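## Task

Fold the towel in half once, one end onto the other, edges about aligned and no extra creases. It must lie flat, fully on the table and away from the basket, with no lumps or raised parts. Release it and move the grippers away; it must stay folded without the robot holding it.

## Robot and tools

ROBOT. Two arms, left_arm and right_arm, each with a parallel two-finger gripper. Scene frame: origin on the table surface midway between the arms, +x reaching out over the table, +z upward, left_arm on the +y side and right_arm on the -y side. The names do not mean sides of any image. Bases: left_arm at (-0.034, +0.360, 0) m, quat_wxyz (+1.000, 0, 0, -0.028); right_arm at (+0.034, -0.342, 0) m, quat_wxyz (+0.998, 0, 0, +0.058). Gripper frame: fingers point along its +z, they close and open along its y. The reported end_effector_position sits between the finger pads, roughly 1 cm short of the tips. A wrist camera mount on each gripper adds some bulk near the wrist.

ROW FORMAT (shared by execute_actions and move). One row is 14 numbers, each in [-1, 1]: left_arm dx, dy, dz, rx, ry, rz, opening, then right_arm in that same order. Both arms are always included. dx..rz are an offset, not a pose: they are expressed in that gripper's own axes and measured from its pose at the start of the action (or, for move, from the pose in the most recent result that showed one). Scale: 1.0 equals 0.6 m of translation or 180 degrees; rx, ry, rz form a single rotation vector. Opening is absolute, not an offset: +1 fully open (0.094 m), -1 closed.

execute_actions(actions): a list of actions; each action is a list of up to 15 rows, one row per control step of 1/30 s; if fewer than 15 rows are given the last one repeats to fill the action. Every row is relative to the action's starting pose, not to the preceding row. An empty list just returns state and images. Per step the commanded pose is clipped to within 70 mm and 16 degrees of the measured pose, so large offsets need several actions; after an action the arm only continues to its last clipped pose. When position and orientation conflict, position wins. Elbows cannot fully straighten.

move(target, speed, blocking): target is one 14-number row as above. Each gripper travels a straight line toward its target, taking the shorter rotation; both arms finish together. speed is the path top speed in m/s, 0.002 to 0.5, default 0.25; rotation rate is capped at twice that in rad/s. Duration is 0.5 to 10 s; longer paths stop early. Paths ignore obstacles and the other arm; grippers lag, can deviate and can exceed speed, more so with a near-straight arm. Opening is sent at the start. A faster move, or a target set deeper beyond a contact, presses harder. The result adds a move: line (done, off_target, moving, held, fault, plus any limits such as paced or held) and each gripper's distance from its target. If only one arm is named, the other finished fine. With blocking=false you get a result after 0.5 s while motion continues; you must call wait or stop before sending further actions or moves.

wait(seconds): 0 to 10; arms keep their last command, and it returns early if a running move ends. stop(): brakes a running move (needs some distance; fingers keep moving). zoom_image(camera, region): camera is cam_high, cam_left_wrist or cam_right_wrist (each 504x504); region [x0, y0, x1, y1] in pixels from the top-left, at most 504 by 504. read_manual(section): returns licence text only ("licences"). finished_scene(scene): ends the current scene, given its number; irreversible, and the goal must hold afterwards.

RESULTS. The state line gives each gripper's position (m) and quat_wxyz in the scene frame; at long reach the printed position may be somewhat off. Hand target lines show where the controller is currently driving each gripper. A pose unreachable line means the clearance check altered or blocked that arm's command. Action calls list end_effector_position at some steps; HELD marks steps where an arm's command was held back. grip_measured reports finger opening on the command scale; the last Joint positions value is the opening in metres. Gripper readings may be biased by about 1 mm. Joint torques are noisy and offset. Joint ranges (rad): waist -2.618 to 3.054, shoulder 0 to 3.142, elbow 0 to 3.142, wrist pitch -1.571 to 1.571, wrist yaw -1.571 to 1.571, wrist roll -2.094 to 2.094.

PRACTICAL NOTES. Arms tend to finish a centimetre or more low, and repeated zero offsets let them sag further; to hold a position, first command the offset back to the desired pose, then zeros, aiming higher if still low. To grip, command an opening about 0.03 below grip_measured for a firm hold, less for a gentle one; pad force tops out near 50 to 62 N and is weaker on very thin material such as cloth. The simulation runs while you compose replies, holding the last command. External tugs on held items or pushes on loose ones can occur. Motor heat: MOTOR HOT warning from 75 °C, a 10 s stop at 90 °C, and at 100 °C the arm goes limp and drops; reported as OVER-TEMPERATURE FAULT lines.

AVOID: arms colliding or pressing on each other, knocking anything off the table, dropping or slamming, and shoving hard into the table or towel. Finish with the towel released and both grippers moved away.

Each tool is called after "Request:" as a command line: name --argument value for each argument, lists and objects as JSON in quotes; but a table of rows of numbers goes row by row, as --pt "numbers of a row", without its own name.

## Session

Request:
execute_actions --actions '[]'

Scene clock: 0.00 s.
left_arm: end_effector_position=(+0.3452, +0.3380, +0.4053) grip_measured=+1.000 end_effector_quat_wxyz=(+0.706, +0.016, +0.708, -0.020) | right_arm: end_effector_position=(+0.4110, -0.3026, +0.4116) grip_measured=+1.000 end_effector_quat_wxyz=(+0.712, -0.033, +0.700, +0.038)
Joint positions: left_arm=[-0.012  1.038  1.038 -0.004 -0.017 -0.005  0.094] | right_arm=[-0.016  1.036  1.042  0.011 -0.     0.007  0.094]
Joint velocities: left_arm=[-0.042  0.002 -0.002 -0.007  0.051 -0.007  0.   ] | right_arm=[-0.007  0.007 -0.007  0.066 -0.007  0.007  0.   ]
Joint torques (N m, as the arm reports them, + toward a larger angle): no reading
Hand target (left_arm): +0.343, +0.338, +0.412; +0.711, +0.016, +0.703, -0.021
Hand target (right_arm): +0.409, -0.303, +0.411; +0.710, -0.033, +0.703, +0.038

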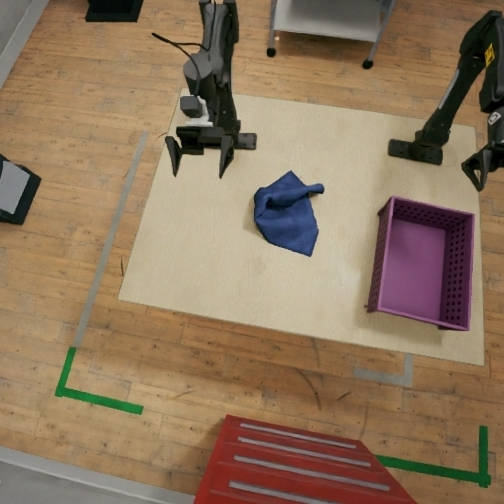

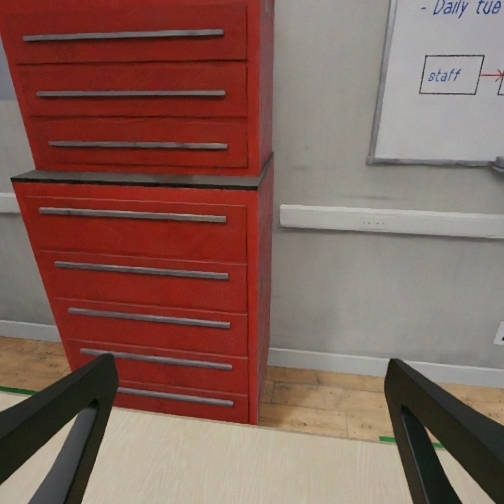

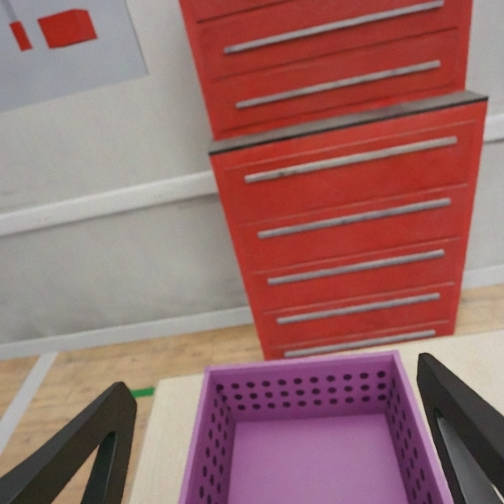

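Request:
zoom_image --camera "cam_high" --region '[220,150,360,270]'

Region (220, 150, 360, 270) of cam_high's 504x504 image, scaled by 3.600, with more detail than that image has; it fills the top 432 rows of this view, and the rest is white.

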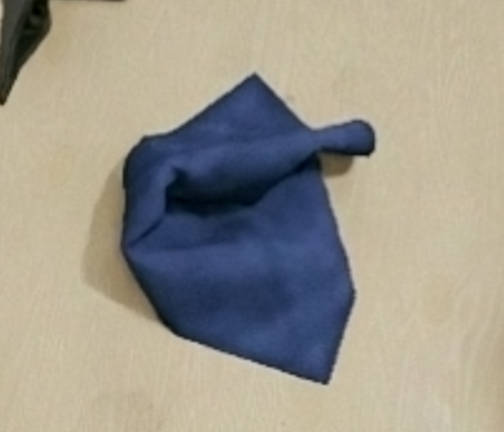

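Request:
move --target '[0,0,0,0,0,0,1,0.58,0.375,-0.41,0.027,0.505,0.023,0.2]' --speed 0.4

Scene clock: 19.97 s.
left_arm: end_effector_position=(+0.3452, +0.3380, +0.4053) grip_measured=+1.000 end_effector_quat_wxyz=(+0.706, +0.016, +0.708, -0.020) | right_arm: end_effector_position=(+0.1523, -0.1008, +0.0667) grip_measured=+0.203 end_effector_quat_wxyz=(+0.002, +0.005, +1.000, +0.010)
Joint positions: left_arm=[-0.012  1.038  1.038 -0.004 -0.017 -0.005  0.094] | right_arm=[ 0.991  1.572  1.061 -1.04  -0.005  1.119  0.057]
Joint velocities: left_arm=[ 0.002  0.002  0.007  0.007 -0.037  0.022  0.   ] | right_arm=[ 0.012  0.002 -0.022 -0.037 -0.007 -0.051 -0.001]
Joint torques (N m, as the arm reports them, + toward a larger angle): left_arm=[-0.02 -2.15  8.62  1.79  0.   -0.03] | right_arm=[ 0.77 -4.65  4.44  0.27 -0.02  0.08]
Hand target (left_arm): +0.345, +0.338, +0.405; +0.706, +0.016, +0.708, -0.020
Hand target (right_arm): +0.147, -0.101, +0.061; -0.004, +0.003, +1.000, +0.003
Off the commanded pose (left_arm): 0.000 m, 0 deg.
Off the commanded pose (right_arm): 0.006 m, 1 deg.
move: done

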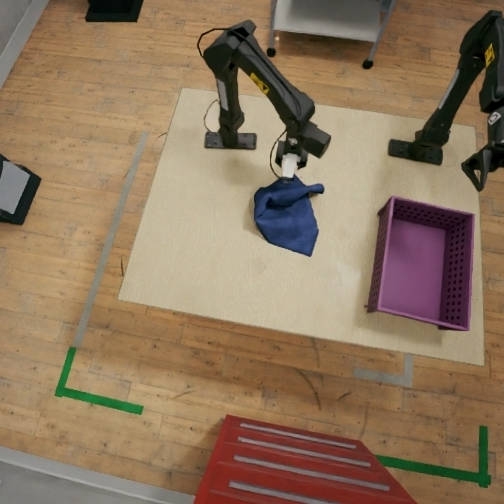

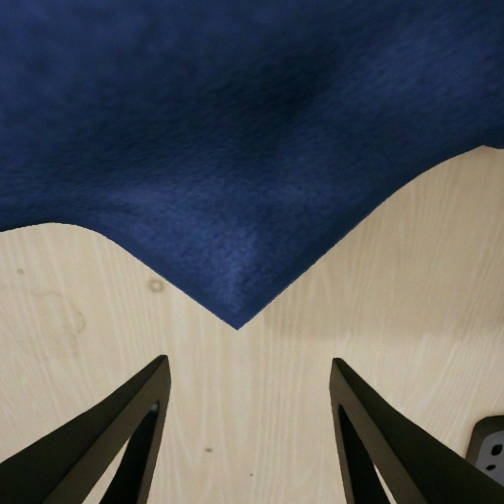

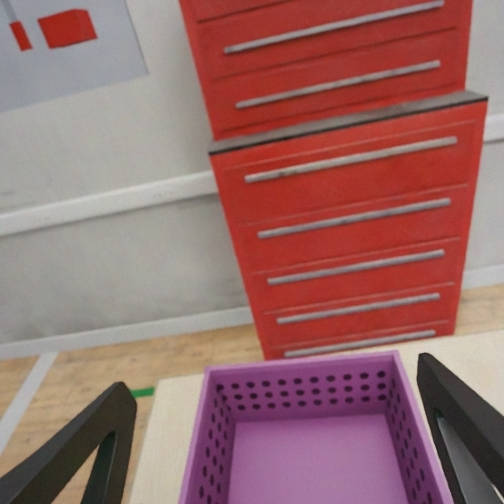

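Shift forward 1.5 cm, −y 1.5 cm; grasp and lift.

Request:
execute_actions --actions '[[[0,0,0,0,0,0,1,-0.03,-0.025,0.02,0,0,0,0.2]],[[0,0,0,0,0,0,1,0,0,0.11,0,0,0,0.2]],[[0,0,0,0,0,0,1,0,0,0.03,0,0,0,-1]],[[0,0,0,0,0,0,1,0,0,0.02,0,0,0,-1]],[[0,0,0,0,0,0,1,0,0,-0.1,0,0,0,-1]]]'

Request:
move --target '[0,0,0,0,0,0,1,-0.2,0.05,-0.6,0,-0.3,0,-1]'

Scene clock: 27.63 s.
left_arm: end_effector_position=(+0.3452, +0.3380, +0.4053) grip_measured=+1.000 end_effector_quat_wxyz=(+0.706, +0.016, +0.708, -0.020) | right_arm: end_effector_position=(+0.1816, -0.0868, +0.0708) grip_measured=-0.936 end_effector_quat_wxyz=(+0.034, +0.007, +0.996, +0.085)
Joint positions: left_arm=[-0.012  1.038  1.038 -0.004 -0.017 -0.005  0.094] | right_arm=[ 0.909  1.519  1.009 -0.879 -0.029  1.042  0.003]
Joint velocities: left_arm=[-0.002  0.017 -0.007 -0.007  0.022  0.022  0.   ] | right_arm=[ 0.002  0.002 -0.012 -0.095 -0.022 -0.081  0.   ]
Joint torques (N m, as the arm reports them, + toward a larger angle): left_arm=[ 0.   -2.19  8.63  1.8   0.02  0.  ] | right_arm=[-0.45 -5.62  6.81  0.37 -0.02 -0.03]
Hand target (left_arm): +0.345, +0.338, +0.405; +0.706, +0.016, +0.708, -0.020
Hand target (right_arm): +0.182, -0.089, +0.076; +0.032, +0.007, +0.996, +0.082
Off the commanded pose (left_arm): 0.000 m, 0 deg.
Off the commanded pose (right_arm): 0.006 m, 0 deg.
Step readings (end_effector_position; steps 1 to 15: 1st action; 16 to 30: 2nd action; 31 to 45: 3rd action; 46 to 60: 4th action; 61 to 75: 5th action):
0: left_arm (+0.3452, +0.3380, +0.4053) | right_arm (+0.1521, -0.1005, +0.0667)
1: left_arm (+0.3452, +0.3380, +0.4053) | right_arm (+0.1533, -0.1010, +0.0657)
2: left_arm (+0.3452, +0.3380, +0.4053) | right_arm (+0.1570, -0.1027, +0.0641)
4: left_arm (+0.3452, +0.3380, +0.4053) | right_arm (+0.1646, -0.1095, +0.0603)
8: left_arm (+0.3452, +0.3380, +0.4053) | right_arm (+0.1693, -0.1130, +0.0587)
15: left_arm (+0.3452, +0.3380, +0.4053) | right_arm (+0.1705, -0.1110, +0.0587)
16: left_arm (+0.3452, +0.3380, +0.4053) | right_arm (+0.1712, -0.1099, +0.0540)
17: left_arm (+0.3452, +0.3380, +0.4053) | right_arm (+0.1719, -0.1087, +0.0456)
19: left_arm (+0.3452, +0.3380, +0.4053) | right_arm (+0.1667, -0.1174, +0.0224)
23: left_arm (+0.3452, +0.3380, +0.4053) | right_arm (+0.1703, -0.1093, +0.0133)
30: left_arm (+0.3452, +0.3380, +0.4053) | right_arm (+0.1741, -0.1021, +0.0136)
31: left_arm (+0.3452, +0.3380, +0.4053) | right_arm (+0.1745, -0.1011, +0.0136)
32: left_arm (+0.3452, +0.3380, +0.4053) | right_arm (+0.1759, -0.0977, +0.0140)
34: left_arm (+0.3452, +0.3380, +0.4053) | right_arm (+0.1791, -0.0913, +0.0147)
38: left_arm (+0.3452, +0.3380, +0.4053) | right_arm (+0.1805, -0.0888, +0.0151)
45: left_arm (+0.3452, +0.3380, +0.4053) | right_arm (+0.1805, -0.0888, +0.0151)
46: left_arm (+0.3452, +0.3380, +0.4053) | right_arm (+0.1808, -0.0882, +0.0152)
47: left_arm (+0.3452, +0.3380, +0.4053) | right_arm (+0.1814, -0.0872, +0.0154)
49: left_arm (+0.3452, +0.3380, +0.4053) | right_arm (+0.1828, -0.0848, +0.0158)
53: left_arm (+0.3452, +0.3380, +0.4053) | right_arm (+0.1846, -0.0819, +0.0163)
60: left_arm (+0.3452, +0.3380, +0.4053) | right_arm (+0.1858, -0.0800, +0.0167)
61: left_arm (+0.3452, +0.3380, +0.4053) | right_arm (+0.1850, -0.0812, +0.0201)
62: left_arm (+0.3452, +0.3380, +0.4053) | right_arm (+0.1831, -0.0844, +0.0265)
64: left_arm (+0.3452, +0.3380, +0.4053) | right_arm (+0.1835, -0.0837, +0.0463)
68: left_arm (+0.3452, +0.3380, +0.4053) | right_arm (+0.1872, -0.0776, +0.0722)
75: end_effector_position above

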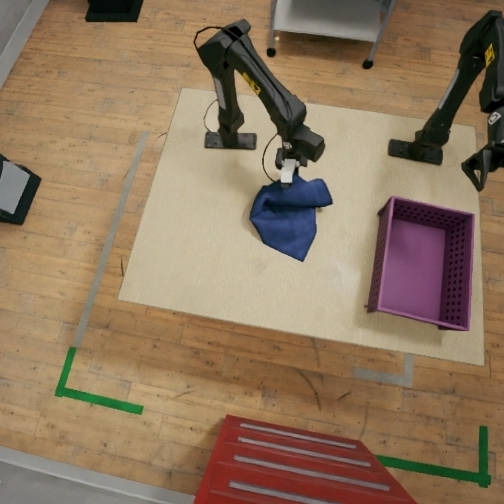

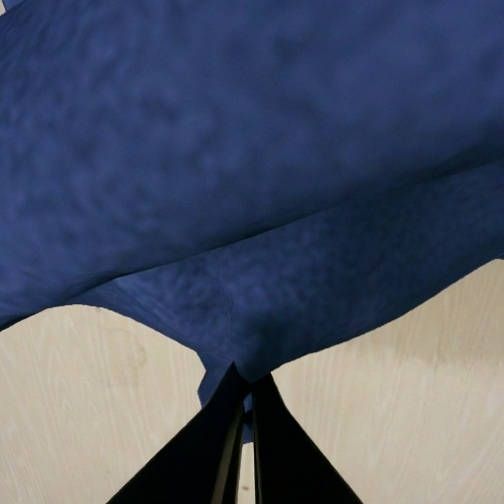

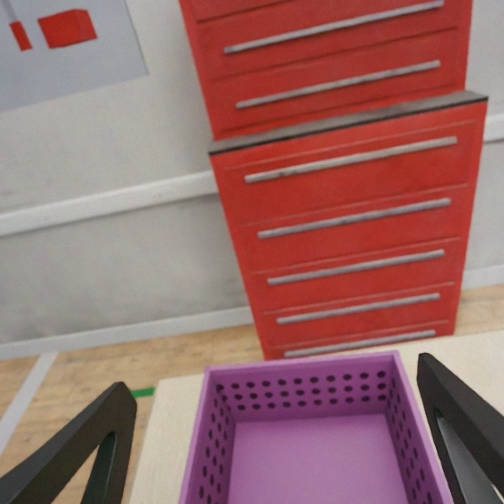

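Scene clock: 30.20 s.
left_arm: end_effector_position=(+0.3452, +0.3380, +0.4053) grip_measured=+1.000 end_effector_quat_wxyz=(+0.706, +0.016, +0.708, -0.020) | right_arm: end_effector_position=(+0.2781, -0.1175, +0.4360) grip_measured=-0.936 end_effector_quat_wxyz=(+0.477, +0.049, +0.873, +0.090)
Joint positions: left_arm=[-0.012  1.038  1.038 -0.004 -0.017 -0.005  0.094] | right_arm=[ 1.02   1.596  2.277 -1.541  0.8    0.936  0.003]
Joint velocities: left_arm=[-0.002 -0.007  0.002 -0.007 -0.037 -0.066  0.   ] | right_arm=[ 0.002 -0.012 -0.012 -0.095  0.037  0.081 -0.001]
Joint torques (N m, as the arm reports them, + toward a larger angle): left_arm=[-0.07 -2.2   8.67  1.78  0.01 -0.04] | right_arm=[ 0.72 -3.31  5.92  1.01  0.56 -0.04]
Hand target (left_arm): +0.345, +0.338, +0.405; +0.706, +0.016, +0.708, -0.020
Hand target (right_arm): +0.278, -0.117, +0.439; +0.484, +0.044, +0.870, +0.079
Off the commanded pose (left_arm): 0.000 m, 0 deg.
Off the commanded pose (right_arm): 0.004 m, 2 deg.
joint sent to its limit (right arm) — the command would take joint 4 (wrist pitch) past its lower limit, so that joint was sent only as far as its limit.
move: done

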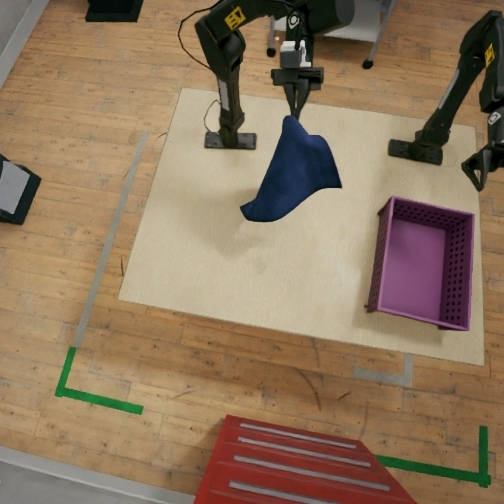

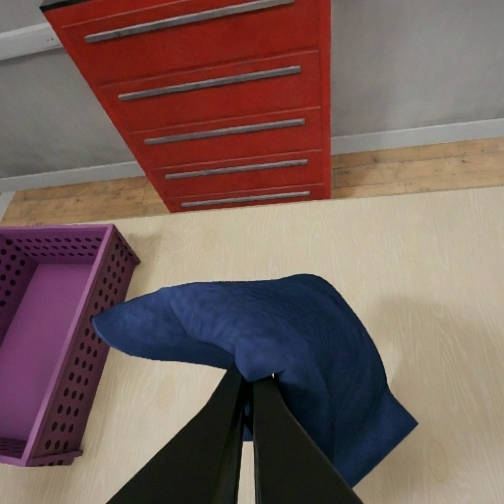

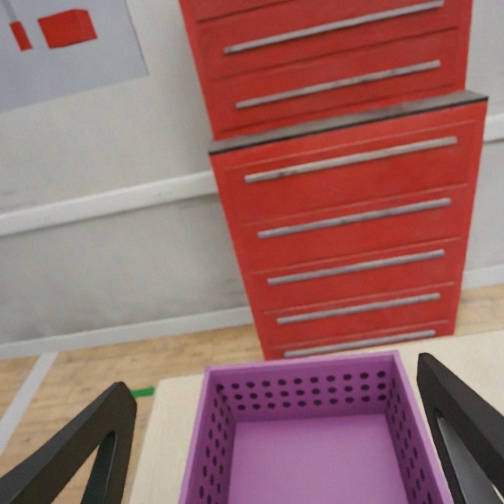

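Request:
move --target '[0,0,0,0,0,0,1,-0.29,0.03,0.15,0,-0.1,0,-1]'

Scene clock: 47.73 s.
left_arm: end_effector_position=(+0.3452, +0.3380, +0.4053) grip_measured=+1.000 end_effector_quat_wxyz=(+0.706, +0.016, +0.708, -0.020) | right_arm: end_effector_position=(+0.4440, -0.1159, +0.5316) grip_measured=-0.936 end_effector_quat_wxyz=(+0.632, +0.051, +0.768, +0.089)
Joint positions: left_arm=[-0.012  1.038  1.038 -0.004 -0.017 -0.005  0.094] | right_arm=[ 0.616  1.997  2.835 -1.073  0.645  0.35   0.003]
Joint velocities: left_arm=[ 0.037  0.012  0.002 -0.007 -0.022  0.007  0.   ] | right_arm=[-0.002 -0.007 -0.002  0.007 -0.022 -0.007 -0.   ]
Joint torques (N m, as the arm reports them, + toward a larger angle): left_arm=[-0.05 -2.32  8.65  1.78  0.02  0.  ] | right_arm=[-0.53 -6.64  5.8   1.68  0.03 -0.06]
Hand target (left_arm): +0.345, +0.338, +0.405; +0.706, +0.016, +0.708, -0.020
Hand target (right_arm): +0.446, -0.118, +0.536; +0.637, +0.053, +0.763, +0.092
Off the commanded pose (left_arm): 0.000 m, 0 deg.
Off the commanded pose (right_arm): 0.007 m, 4 deg.
elbow stopped short (right arm): the move would have taken joint 3 (elbow) straighter than the controller allows; a more bent joint 3 avoids this.
move: off_target (right_arm)

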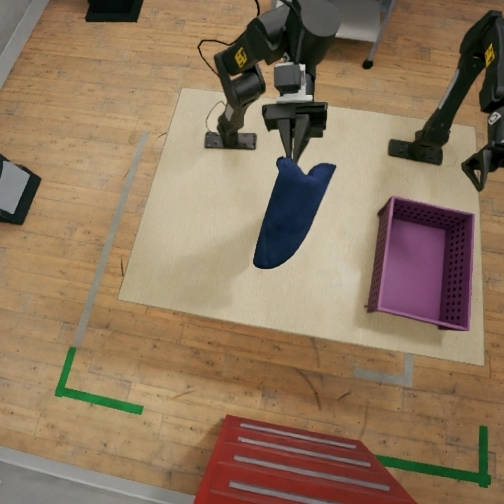

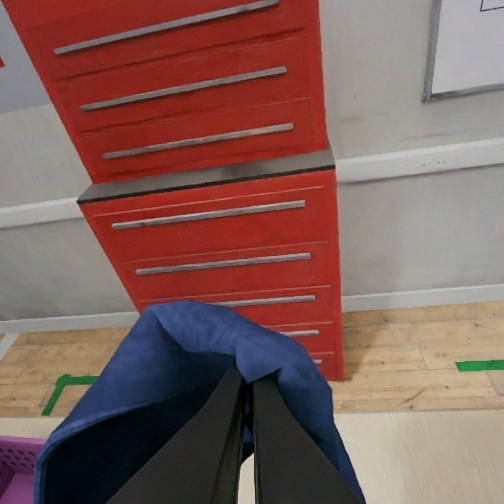

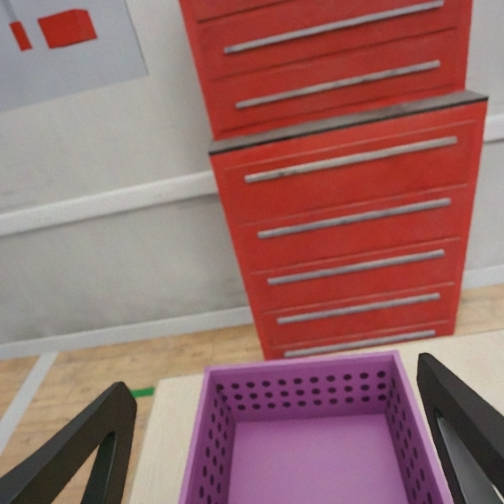

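Request:
move --target '[0,0,0,0,0,0,1,0.89,-0.135,-0.545,0.061,0.437,-0.035,-1]' --speed 0.25

Scene clock: 58.83 s.
left_arm: end_effector_position=(+0.3452, +0.3380, +0.4053) grip_measured=+1.000 end_effector_quat_wxyz=(+0.706, +0.016, +0.708, -0.020) | right_arm: end_effector_position=(+0.0213, -0.1158, +0.0726) grip_measured=-0.936 end_effector_quat_wxyz=(-0.006, +0.006, +1.000, +0.017)
Joint positions: left_arm=[-0.012  1.038  1.038 -0.004 -0.017 -0.005  0.094] | right_arm=[ 1.5    1.388  0.918 -1.066 -0.01   1.628  0.003]
Joint velocities: left_arm=[ 0.007 -0.002  0.017 -0.066  0.037  0.022  0.   ] | right_arm=[ 0.002 -0.002  0.007  0.051 -0.037  0.037  0.001]
Joint torques (N m, as the arm reports them, + toward a larger angle): left_arm=[-0.05 -2.27  8.68  1.76  0.01 -0.01] | right_arm=[ 0.94 -2.75  3.89  0.29 -0.05  0.09]
Hand target (left_arm): +0.345, +0.338, +0.405; +0.706, +0.016, +0.708, -0.020
Hand target (right_arm): +0.018, -0.122, +0.064; -0.008, +0.003, +1.000, +0.000
Off the commanded pose (left_arm): 0.000 m, 0 deg.
Off the commanded pose (right_arm): 0.010 m, 2 deg.
move: done

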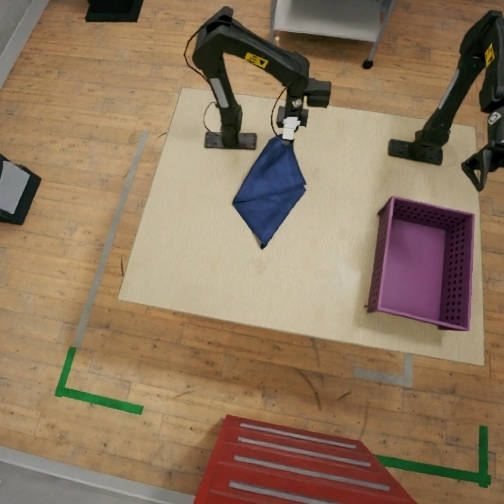

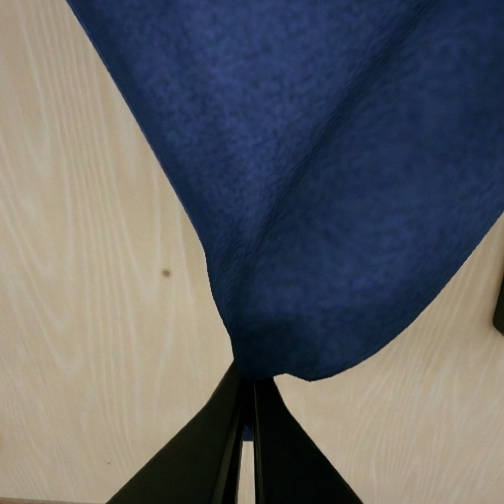

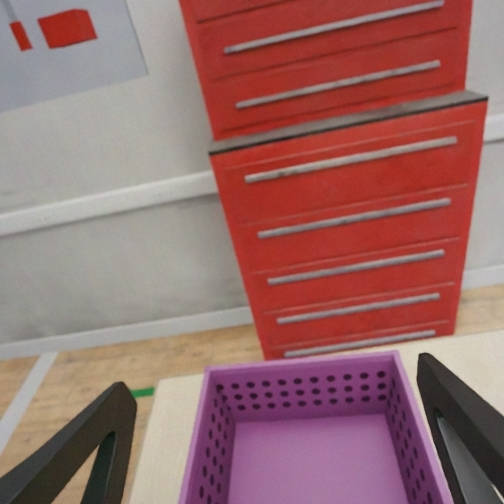

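Request:
execute_actions --actions '[[[0,0,0,0,0,0,1,0,0,0.05,0,0,0,-1]],[[0,0,0,0,0,0,1,0,0,0,0,0,0,0.2]],[[0,0,0,0,0,0,1,0.05,0,-0.12,0,0,0,0.2]],[[0,0,0,0,0,0,1,0.05,0,-0.1,0,0,0,0.2]]]'

Request:
zoom_image --camera "cam_high" --region '[200,110,360,270]'

Scene clock: 66.60 s.
left_arm: end_effector_position=(+0.3452, +0.3380, +0.4053) grip_measured=+1.000 end_effector_quat_wxyz=(+0.706, +0.016, +0.708, -0.020) | right_arm: end_effector_position=(-0.0370, -0.1088, +0.1797) grip_measured=+0.197 end_effector_quat_wxyz=(-0.022, +0.004, +0.998, +0.054)
Joint positions: left_arm=[-0.012  1.038  1.038 -0.004 -0.017 -0.005  0.094] | right_arm=[ 1.739  1.37   1.326 -1.411 -0.012  1.863  0.056]
Joint velocities: left_arm=[-0.007  0.002 -0.007 -0.022  0.081 -0.007  0.   ] | right_arm=[-0.012  0.007 -0.002 -0.095 -0.037 -0.066 -0.   ]
Joint torques (N m, as the arm reports them, + toward a larger angle): left_arm=[-0.07 -2.14  8.65  1.76  0.03 -0.01] | right_arm=[ 0.72 -2.65  6.69  0.23  0.06  0.1 ]
Hand target (left_arm): +0.345, +0.338, +0.405; +0.706, +0.016, +0.708, -0.020
Hand target (right_arm): -0.037, -0.112, +0.179; -0.014, +0.005, +0.999, +0.038
Off the commanded pose (left_arm): 0.000 m, 0 deg.
Off the commanded pose (right_arm): 0.004 m, 2 deg.
Step readings (end_effector_position; steps 1 to 15: 1st action; 16 to 30: 2nd action; 31 to 45: 3rd action; 46 to 60: 4th action):
0: left_arm (+0.3452, +0.3380, +0.4053) | right_arm (+0.0211, -0.1154, +0.0726)
1: left_arm (+0.3452, +0.3380, +0.4053) | right_arm (+0.0210, -0.1145, +0.0704)
2: left_arm (+0.3452, +0.3380, +0.4053) | right_arm (+0.0210, -0.1136, +0.0664)
4: left_arm (+0.3452, +0.3380, +0.4053) | right_arm (+0.0212, -0.1171, +0.0568)
8: left_arm (+0.3452, +0.3380, +0.4053) | right_arm (+0.0212, -0.1175, +0.0499)
15: left_arm (+0.3452, +0.3380, +0.4053) | right_arm (+0.0209, -0.1111, +0.0502)
16: left_arm (+0.3452, +0.3380, +0.4053) | right_arm (+0.0209, -0.1110, +0.0502)
17: left_arm (+0.3452, +0.3380, +0.4053) | right_arm (+0.0209, -0.1110, +0.0502)
19: left_arm (+0.3452, +0.3380, +0.4053) | right_arm (+0.0209, -0.1110, +0.0502)
23: left_arm (+0.3452, +0.3380, +0.4053) | right_arm (+0.0209, -0.1110, +0.0502)
30: left_arm (+0.3452, +0.3380, +0.4053) | right_arm (+0.0209, -0.1110, +0.0502)
31: left_arm (+0.3452, +0.3380, +0.4053) | right_arm (+0.0191, -0.1120, +0.0545)
32: left_arm (+0.3452, +0.3380, +0.4053) | right_arm (+0.0139, -0.1133, +0.0632)
34: left_arm (+0.3452, +0.3380, +0.4053) | right_arm (+0.0002, -0.1040, +0.0882)
38: left_arm (+0.3452, +0.3380, +0.4053) | right_arm (-0.0105, -0.0935, +0.1187)
45: left_arm (+0.3452, +0.3380, +0.4053) | right_arm (-0.0081, -0.1087, +0.1182)
46: left_arm (+0.3452, +0.3380, +0.4053) | right_arm (-0.0097, -0.1106, +0.1230)
47: left_arm (+0.3452, +0.3380, +0.4053) | right_arm (-0.0156, -0.1111, +0.1330)
49: left_arm (+0.3452, +0.3380, +0.4053) | right_arm (-0.0310, -0.1020, +0.1586)
53: left_arm (+0.3452, +0.3380, +0.4053) | right_arm (-0.0405, -0.0967, +0.1811)
60: end_effector_position above

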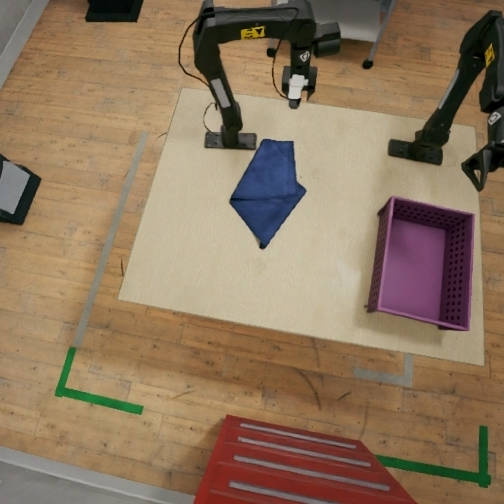

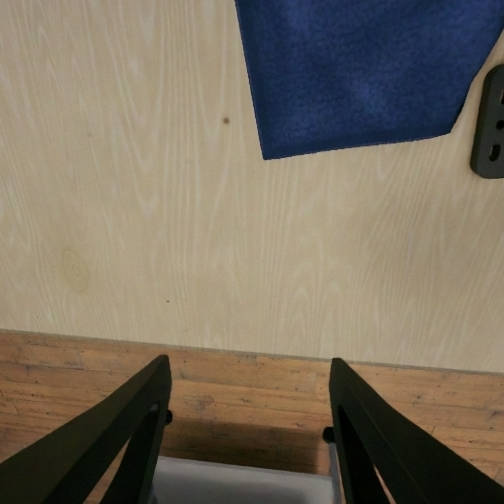

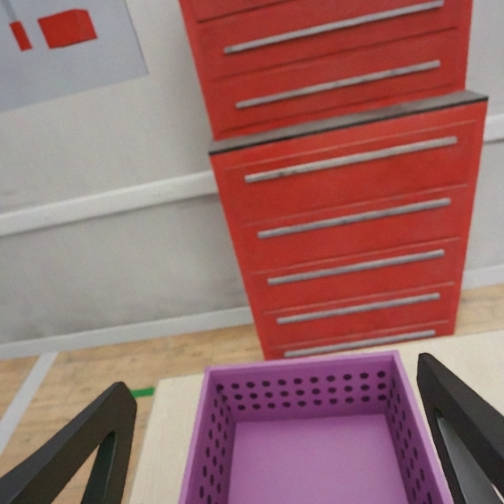

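Region (200, 110, 360, 270) of cam_high's 504x504 image, scaled by 3.150, with more detail than that image has.

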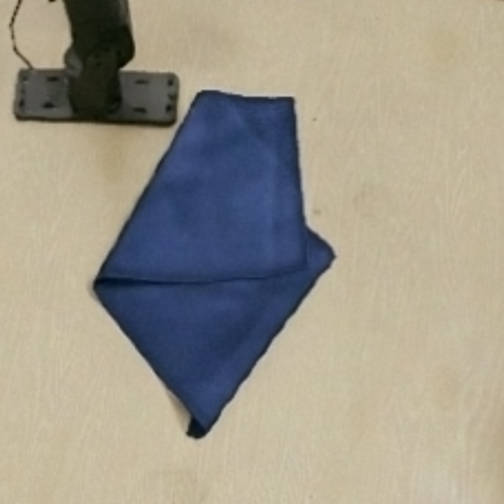

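Request:
move --target '[0.5,-0.3,-0.2,-0.014,0.5,-0.011,0.2,-0.1,0.0,0.2,0.034,-0.014,0,0.2]' --speed 0.35

Scene clock: 78.57 s.
left_arm: end_effector_position=(+0.2134, +0.1732, +0.1016) grip_measured=+0.203 end_effector_quat_wxyz=(+0.000, +0.007, +1.000, +0.016) | right_arm: end_effector_position=(+0.0121, -0.0908, +0.0676) grip_measured=+0.197 end_effector_quat_wxyz=(-0.007, +0.001, +1.000, +0.018)
Joint positions: left_arm=[-0.609  1.739  1.383 -1.235 -0.025 -0.652  0.057] | right_arm=[ 1.53   1.491  0.987 -1.029 -0.012  1.648  0.056]
Joint velocities: left_arm=[-0.012  0.022 -0.027  0.022  0.007 -0.037 -0.   ] | right_arm=[ 0.027 -0.007  0.012  0.007  0.007 -0.051 -0.   ]
Joint torques (N m, as the arm reports them, + toward a larger angle): left_arm=[-0.78 -7.47  9.67  0.09  0.03 -0.07] | right_arm=[-0.81 -3.61  3.87  0.28  0.14  0.  ]
Hand target (left_arm): +0.214, +0.168, +0.108; +0.004, +0.007, +1.000, +0.010
Hand target (right_arm): +0.018, -0.097, +0.058; +0.002, +0.004, +1.000, +0.001
Off the commanded pose (left_arm): 0.012 m, 2 deg.
Off the commanded pose (right_arm): 0.012 m, 2 deg.
move: off_target (left_arm, right_arm)

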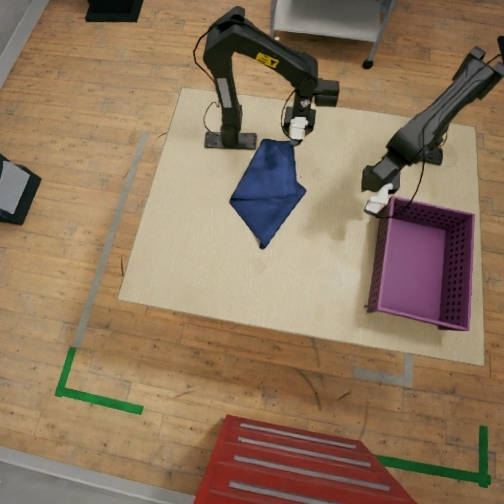

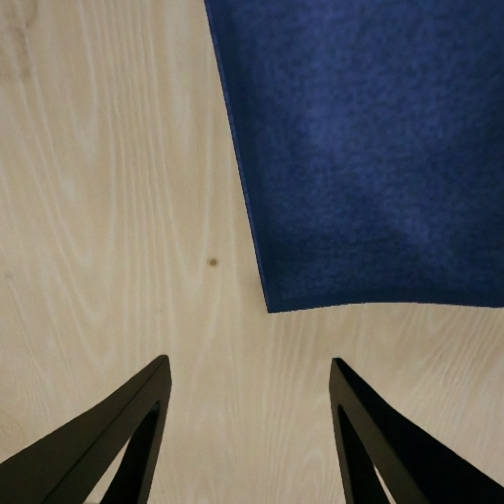

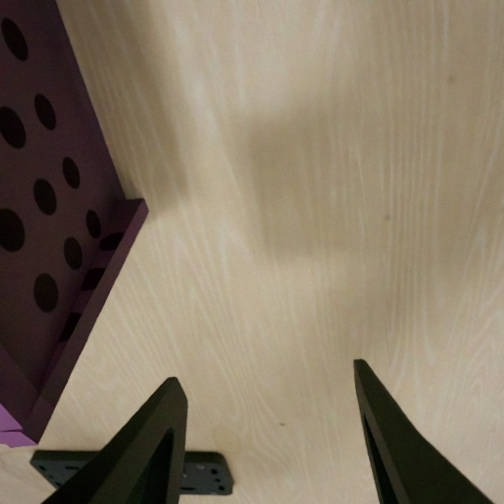

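Request:
execute_actions --actions '[[[0,0,0,0,0,0,0.2,-0.03,-0.03,0.02,0.011,0,0,0.2]],[[0,0,0,0,0,0,0.2,0,0,0.11,0,0,0,0.2]],[[0,0,0,0,0,0,0.2,0,0,0.03,0,0,0,-1]],[[0,0,0,0,0,0,0.2,0,0,0.0,0,0,0,-1]],[[0,0,0,0,0,0,0.2,0,0,-0.04,0,0,0,-1]]]'

Request:
move --target '[0,0,0,0,0,0,0.2,0,0.2,0,0,0,0,-1]' --speed 0.1

Scene clock: 87.73 s.
left_arm: end_effector_position=(+0.2130, +0.1732, +0.1016) grip_measured=+0.203 end_effector_quat_wxyz=(-0.001, +0.006, +1.000, +0.016) | right_arm: end_effector_position=(+0.0274, -0.1229, +0.0272) grip_measured=-0.911 end_effector_quat_wxyz=(-0.008, +0.001, +0.999, -0.034)
Joint positions: left_arm=[-0.609  1.739  1.383 -1.236 -0.024 -0.653  0.057] | right_arm=[ 1.467  1.524  0.844 -0.959 -0.017  1.585  0.004]
Joint velocities: left_arm=[-0.002  0.012 -0.012 -0.007  0.007 -0.007 -0.001] | right_arm=[ 0.007 -0.002  0.007 -0.051 -0.022  0.051 -0.001]
Joint torques (N m, as the arm reports them, + toward a larger angle): left_arm=[-0.05 -7.41  7.04  0.18  0.03 -0.01] | right_arm=[-0.1  -5.92  6.57 -0.04  0.01  0.03]
Hand target (left_arm): +0.213, +0.173, +0.102; -0.001, +0.006, +1.000, +0.016
Hand target (right_arm): +0.028, -0.118, +0.036; -0.008, +0.001, +1.000, -0.023
Off the commanded pose (left_arm): 0.000 m, 0 deg.
Off the commanded pose (right_arm): 0.011 m, 1 deg.
Step readings (end_effector_position; steps 1 to 15: 1st action; 16 to 30: 2nd action; 31 to 45: 3rd action; 46 to 60: 4th action; 61 to 75: 5th action):
0: left_arm (+0.2130, +0.1732, +0.1016) | right_arm (+0.0121, -0.0906, +0.0676)
1: left_arm (+0.2130, +0.1732, +0.1016) | right_arm (+0.0130, -0.0910, +0.0665)
2: left_arm (+0.2130, +0.1732, +0.1016) | right_arm (+0.0161, -0.0928, +0.0640)
4: left_arm (+0.2130, +0.1732, +0.1016) | right_arm (+0.0236, -0.0996, +0.0583)
8: left_arm (+0.2130, +0.1732, +0.1016) | right_arm (+0.0274, -0.1039, +0.0550)
15: left_arm (+0.2130, +0.1732, +0.1016) | right_arm (+0.0274, -0.1038, +0.0550)
16: left_arm (+0.2130, +0.1732, +0.1016) | right_arm (+0.0274, -0.1028, +0.0500)
17: left_arm (+0.2130, +0.1732, +0.1016) | right_arm (+0.0274, -0.1020, +0.0411)
19: left_arm (+0.2130, +0.1732, +0.1016) | right_arm (+0.0275, -0.1135, +0.0182)
23: left_arm (+0.2130, +0.1732, +0.1016) | right_arm (+0.0274, -0.1101, +0.0114)
30: left_arm (+0.2130, +0.1732, +0.1016) | right_arm (+0.0274, -0.1102, +0.0114)
31: left_arm (+0.2130, +0.1732, +0.1016) | right_arm (+0.0274, -0.1111, +0.0114)
32: left_arm (+0.2130, +0.1732, +0.1016) | right_arm (+0.0275, -0.1142, +0.0115)
34: left_arm (+0.2130, +0.1732, +0.1016) | right_arm (+0.0275, -0.1204, +0.0117)
38: left_arm (+0.2130, +0.1732, +0.1016) | right_arm (+0.0273, -0.1189, +0.0116)
45: left_arm (+0.2130, +0.1732, +0.1016) | right_arm (+0.0273, -0.1189, +0.0116)
46: left_arm (+0.2130, +0.1732, +0.1016) | right_arm (+0.0273, -0.1196, +0.0125)
47: left_arm (+0.2130, +0.1732, +0.1016) | right_arm (+0.0273, -0.1196, +0.0128)
49: left_arm (+0.2130, +0.1732, +0.1016) | right_arm (+0.0273, -0.1196, +0.0128)
53: left_arm (+0.2130, +0.1732, +0.1016) | right_arm (+0.0273, -0.1196, +0.0128)
60: left_arm (+0.2130, +0.1732, +0.1016) | right_arm (+0.0273, -0.1196, +0.0128)
61: left_arm (+0.2130, +0.1732, +0.1016) | right_arm (+0.0273, -0.1196, +0.0148)
62: left_arm (+0.2130, +0.1732, +0.1016) | right_arm (+0.0273, -0.1198, +0.0177)
64: left_arm (+0.2130, +0.1732, +0.1016) | right_arm (+0.0273, -0.1181, +0.0232)
68: left_arm (+0.2130, +0.1732, +0.1016) | right_arm (+0.0273, -0.1188, +0.0269)
75: end_effector_position above

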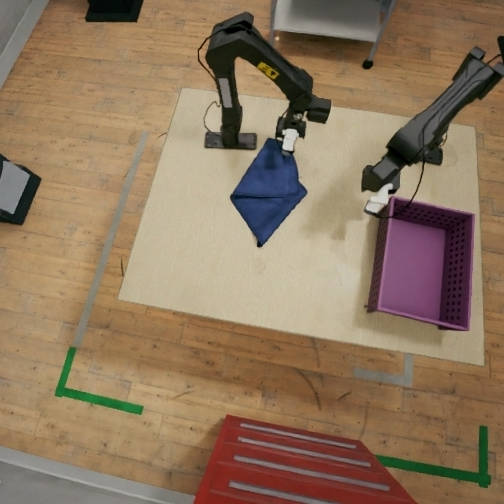

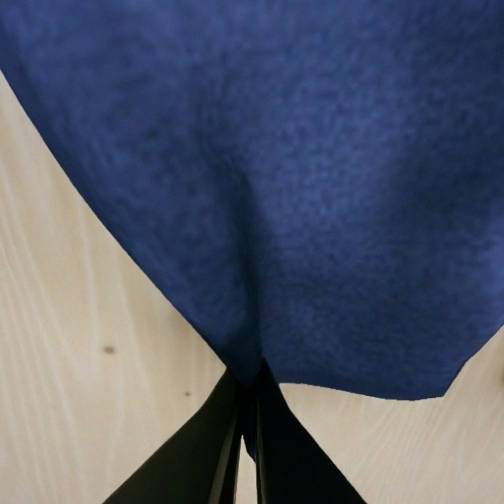

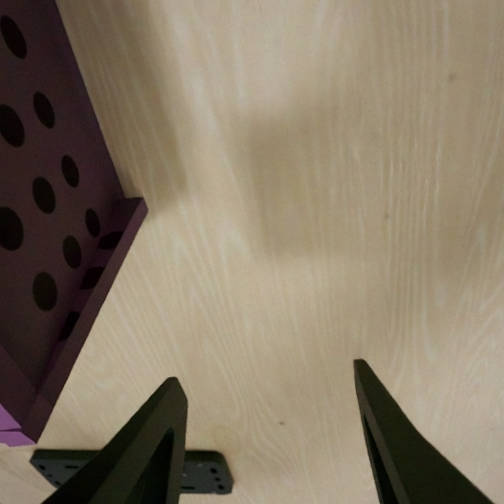

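Scene clock: 89.27 s.
left_arm: end_effector_position=(+0.2130, +0.1732, +0.1016) grip_measured=+0.203 end_effector_quat_wxyz=(-0.001, +0.006, +1.000, +0.016) | right_arm: end_effector_position=(+0.0258, -0.0044, +0.0205) grip_measured=-0.911 end_effector_quat_wxyz=(-0.008, +0.001, +1.000, -0.024)
Joint positions: left_arm=[-0.609  1.739  1.383 -1.236 -0.024 -0.653  0.057] | right_arm=[ 1.467  1.944  1.314 -0.989 -0.017  1.585  0.004]
Joint velocities: left_arm=[-0.002  0.007 -0.017  0.066 -0.022 -0.066  0.001] | right_arm=[-0.012 -0.007  0.007  0.007  0.051  0.007  0.   ]
Joint torques (N m, as the arm reports them, + toward a larger angle): left_arm=[ 0.08 -7.51  7.03  0.2   0.01  0.01] | right_arm=[-0.09 -6.67  6.76 -0.03 -0.01  0.  ]
Hand target (left_arm): +0.213, +0.173, +0.102; -0.001, +0.006, +1.000, +0.016
Hand target (right_arm): +0.027, -0.003, +0.018; -0.008, +0.001, +0.999, -0.034
Off the commanded pose (left_arm): 0.000 m, 0 deg.
Off the commanded pose (right_arm): 0.003 m, 1 deg.
move: done

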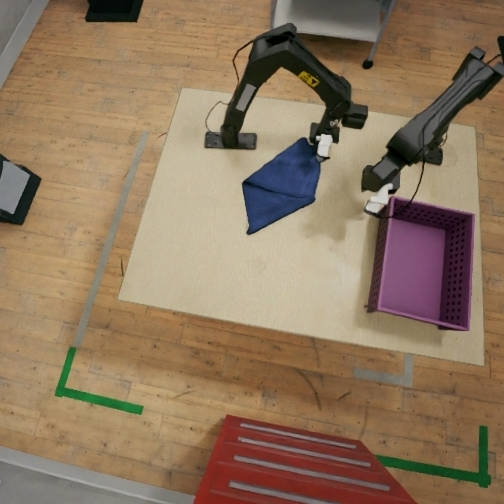

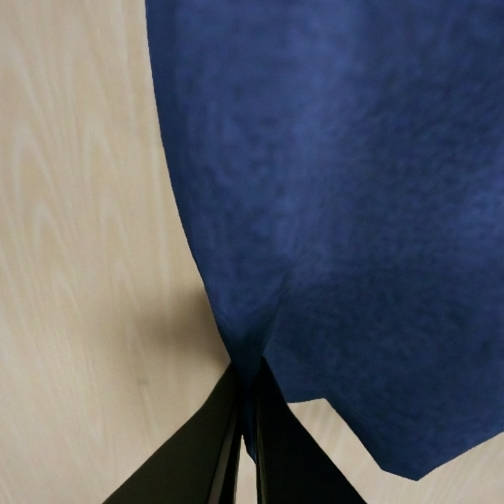

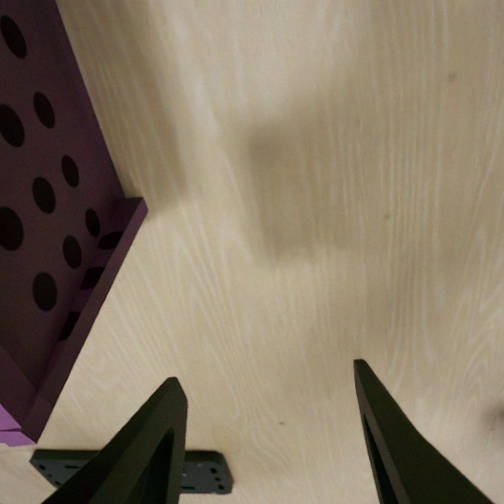

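Request:
move --target '[-0.012,-0.29,0.06,0.01,0,0,0.2,0,0,0,0,0,0,-1]'

Scene clock: 101.47 s.
left_arm: end_effector_position=(+0.2162, +0.0008, +0.0596) grip_measured=+0.203 end_effector_quat_wxyz=(-0.002, +0.011, +1.000, -0.001) | right_arm: end_effector_position=(+0.0258, -0.0045, +0.0206) grip_measured=-0.911 end_effector_quat_wxyz=(-0.008, +0.001, +1.000, -0.025)
Joint positions: left_arm=[-0.907  2.251  1.948 -1.268  0.004 -0.943  0.057] | right_arm=[ 1.467  1.944  1.314 -0.99  -0.017  1.585  0.004]
Joint velocities: left_arm=[-0.012 -0.002 -0.002 -0.081 -0.051  0.095 -0.001] | right_arm=[-0.022  0.007  0.002  0.007 -0.022 -0.022  0.001]
Joint torques (N m, as the arm reports them, + toward a larger angle): left_arm=[ -0.02 -11.51   9.75   0.09   0.    -0.08] | right_arm=[ 0.11 -8.17  4.99  0.11 -0.01  0.04]
Hand target (left_arm): +0.219, -0.001, +0.064; +0.001, +0.006, +1.000, -0.002
Hand target (right_arm): +0.026, -0.004, +0.020; -0.008, +0.001, +1.000, -0.024
Off the commanded pose (left_arm): 0.002 m, 1 deg.
Off the commanded pose (right_arm): 0.000 m, 0 deg.
move: done

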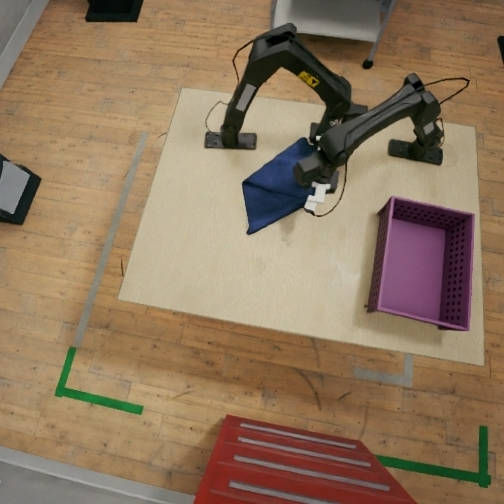

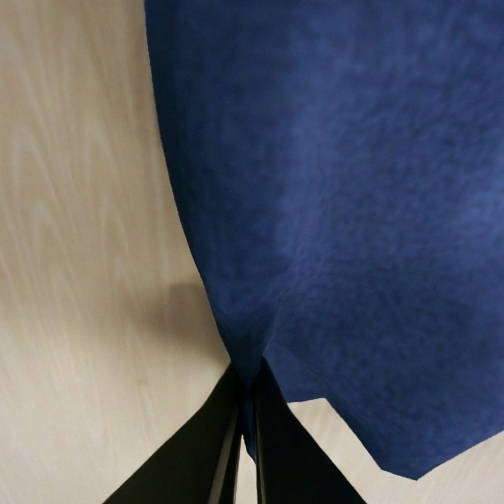

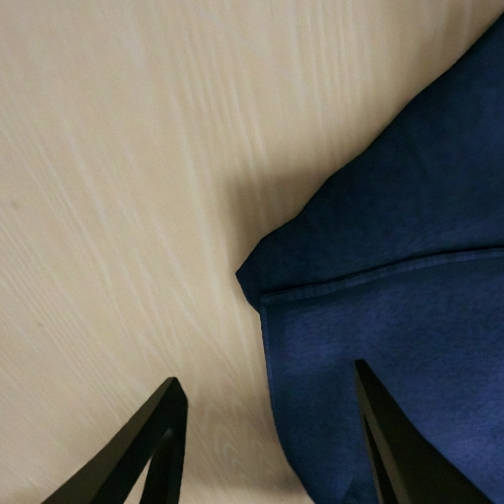

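Request:
execute_actions --actions '[[[0.03,-0.005,0.01,0,0,0,0.2,0,0,0,0,0,0,-1]],[[0,0,0.1,0,0,0,0.2,0,0,0,0,0,0,-1]],[[0,0,0.03,0,0,0,-1,0,0,0,0,0,0,-1]],[[0,0,0.0,0,0,0,-1,0,0,0,0,0,0,-1]],[[0,0,-0.1,0,0,0,-1,0,0,-0.1,0,0,0,-1]],[[0,0,-0.02,0,0,0,-1,0,0,-0.02,0,0,0,-1]]]'

Scene clock: 113.37 s.
left_arm: end_effector_position=(+0.1937, -0.0145, +0.0782) grip_measured=-0.950 end_effector_quat_wxyz=(-0.009, +0.016, +0.999, -0.047) | right_arm: end_effector_position=(+0.0258, -0.0011, +0.0804) grip_measured=-0.911 end_effector_quat_wxyz=(-0.008, +0.001, +1.000, -0.024)
Joint positions: left_arm=[-0.944  2.171  1.887 -1.219  0.067 -0.972  0.002] | right_arm=[ 1.467  1.894  1.493 -1.218 -0.017  1.585  0.004]
Joint velocities: left_arm=[-0.002  0.002  0.007 -0.051  0.037 -0.066  0.001] | right_arm=[-0.022 -0.012  0.002  0.037  0.037 -0.051  0.   ]
Joint torques (N m, as the arm reports them, + toward a larger angle): left_arm=[  0.21 -12.1    9.83   0.23   0.06   0.03] | right_arm=[ 0.   -8.44  7.16 -0.05 -0.01  0.03]
Hand target (left_arm): +0.196, -0.016, +0.088; -0.004, +0.016, +0.998, -0.054
Hand target (right_arm): +0.026, +0.002, +0.088; -0.008, +0.001, +1.000, -0.018
Off the commanded pose (left_arm): 0.010 m, 1 deg.
Off the commanded pose (right_arm): 0.009 m, 1 deg.
Step readings (end_effector_position; steps 1 to 15: 1st action; 16 to 30: 2nd action; 31 to 45: 3rd action; 46 to 60: 4th action; 61 to 75: 5th action; 76 to 90: 6th action):
0: left_arm (+0.2158, +0.0014, +0.0596) | right_arm (+0.0258, -0.0045, +0.0206)
1: left_arm (+0.2149, +0.0012, +0.0582) | right_arm (+0.0258, -0.0045, +0.0206)
2: left_arm (+0.2126, +0.0021, +0.0566) | right_arm (+0.0258, -0.0045, +0.0206)
4: left_arm (+0.2053, +0.0044, +0.0521) | right_arm (+0.0258, -0.0045, +0.0206)
8: left_arm (+0.1962, +0.0034, +0.0482) | right_arm (+0.0258, -0.0045, +0.0206)
15: left_arm (+0.1967, +0.0013, +0.0481) | right_arm (+0.0258, -0.0045, +0.0206)
16: left_arm (+0.1968, +0.0011, +0.0428) | right_arm (+0.0258, -0.0045, +0.0206)
17: left_arm (+0.1965, +0.0015, +0.0359) | right_arm (+0.0258, -0.0045, +0.0206)
19: left_arm (+0.1919, +0.0071, +0.0166) | right_arm (+0.0258, -0.0045, +0.0206)
23: left_arm (+0.1980, -0.0036, +0.0191) | right_arm (+0.0258, -0.0045, +0.0206)
30: left_arm (+0.1985, -0.0060, +0.0185) | right_arm (+0.0258, -0.0045, +0.0206)
31: left_arm (+0.1985, -0.0070, +0.0188) | right_arm (+0.0258, -0.0045, +0.0206)
32: left_arm (+0.1992, -0.0108, +0.0190) | right_arm (+0.0258, -0.0045, +0.0206)
34: left_arm (+0.2002, -0.0179, +0.0195) | right_arm (+0.0258, -0.0045, +0.0206)
38: left_arm (+0.2003, -0.0208, +0.0197) | right_arm (+0.0258, -0.0045, +0.0206)
45: left_arm (+0.2003, -0.0208, +0.0197) | right_arm (+0.0258, -0.0045, +0.0206)
46: left_arm (+0.2000, -0.0211, +0.0204) | right_arm (+0.0258, -0.0045, +0.0206)
47: left_arm (+0.2000, -0.0213, +0.0212) | right_arm (+0.0258, -0.0045, +0.0206)
49: left_arm (+0.1999, -0.0214, +0.0214) | right_arm (+0.0258, -0.0045, +0.0206)
53: left_arm (+0.1999, -0.0214, +0.0214) | right_arm (+0.0258, -0.0045, +0.0206)
60: left_arm (+0.1999, -0.0214, +0.0214) | right_arm (+0.0258, -0.0045, +0.0206)
61: left_arm (+0.1994, -0.0210, +0.0257) | right_arm (+0.0258, -0.0051, +0.0249)
62: left_arm (+0.1981, -0.0191, +0.0305) | right_arm (+0.0259, -0.0060, +0.0313)
64: left_arm (+0.1983, -0.0195, +0.0463) | right_arm (+0.0258, +0.0013, +0.0503)
68: left_arm (+0.1991, -0.0226, +0.0729) | right_arm (+0.0256, +0.0102, +0.0750)
75: left_arm (+0.1957, -0.0177, +0.0761) | right_arm (+0.0258, +0.0013, +0.0766)
76: left_arm (+0.1954, -0.0172, +0.0761) | right_arm (+0.0258, +0.0006, +0.0771)
77: left_arm (+0.1948, -0.0163, +0.0760) | right_arm (+0.0258, +0.0004, +0.0779)
79: left_arm (+0.1939, -0.0149, +0.0763) | right_arm (+0.0258, +0.0005, +0.0796)
83: left_arm (+0.1939, -0.0149, +0.0780) | right_arm (+0.0258, -0.0001, +0.0803)
90: end_effector_position above

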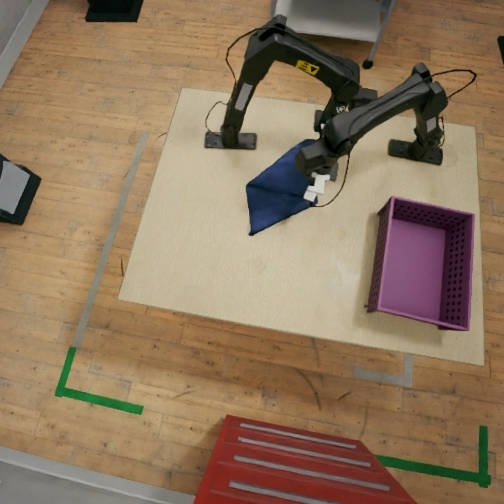

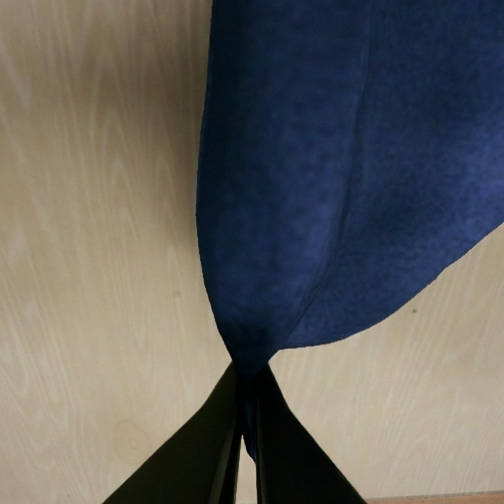

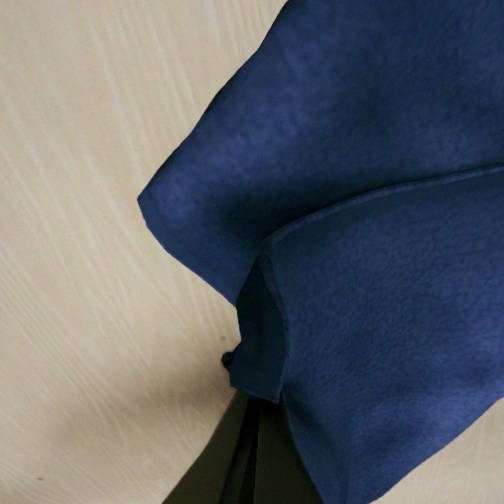

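Request:
move --target '[-0.11,0.11,-0.12,0,0,-0.2,-1,-0.19,-0.1,-0.12,0,0,-0.2,-1]' --speed 0.15

Scene clock: 125.47 s.
left_arm: end_effector_position=(+0.2616, +0.0551, +0.1320) grip_measured=-0.950 end_effector_quat_wxyz=(-0.026, -0.288, +0.957, -0.035) | right_arm: end_effector_position=(+0.1351, -0.0580, +0.1410) grip_measured=-0.911 end_effector_quat_wxyz=(-0.030, -0.308, +0.950, -0.034)
Joint positions: left_arm=[-0.714  2.158  2.083 -1.458  0.079 -1.357  0.002] | right_arm=[ 1.106  1.768  1.571 -1.465 -0.005  0.595  0.004]
Joint velocities: left_arm=[-0.002 -0.017 -0.012  0.007 -0.007 -0.022 -0.001] | right_arm=[-0.007 -0.002  0.007 -0.007  0.022 -0.022  0.   ]
Joint torques (N m, as the arm reports them, + toward a larger angle): left_arm=[  0.29 -11.61   9.69   0.17   0.09  -0.11] | right_arm=[-0.6  -8.54  7.3  -0.05  0.14 -0.05]
Hand target (left_arm): +0.263, +0.056, +0.141; -0.024, -0.294, +0.955, -0.041
Hand target (right_arm): +0.142, -0.057, +0.154; -0.013, -0.308, +0.951, -0.022
Off the commanded pose (left_arm): 0.011 m, 1 deg.
Off the commanded pose (right_arm): 0.014 m, 2 deg.
move: off_target (left_arm, right_arm)

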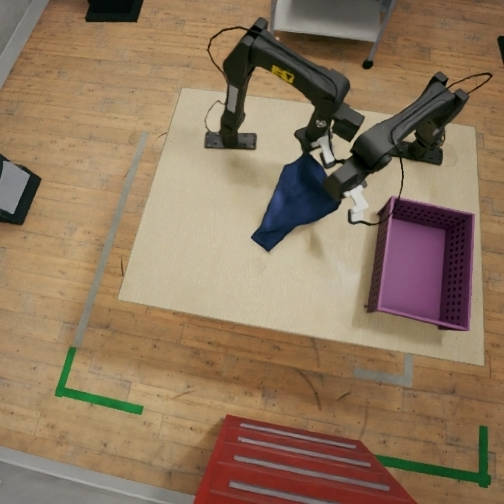

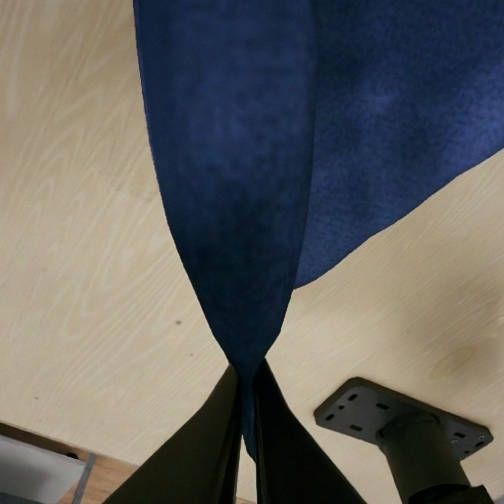

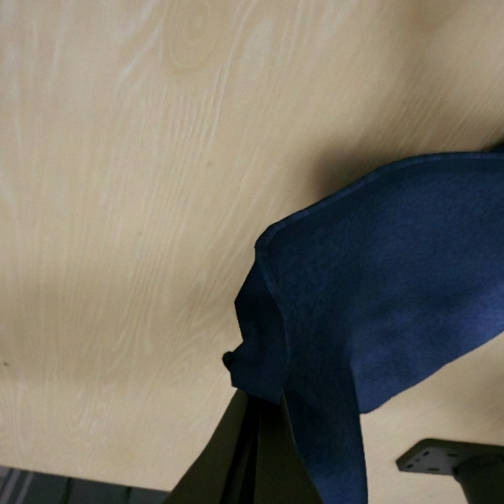

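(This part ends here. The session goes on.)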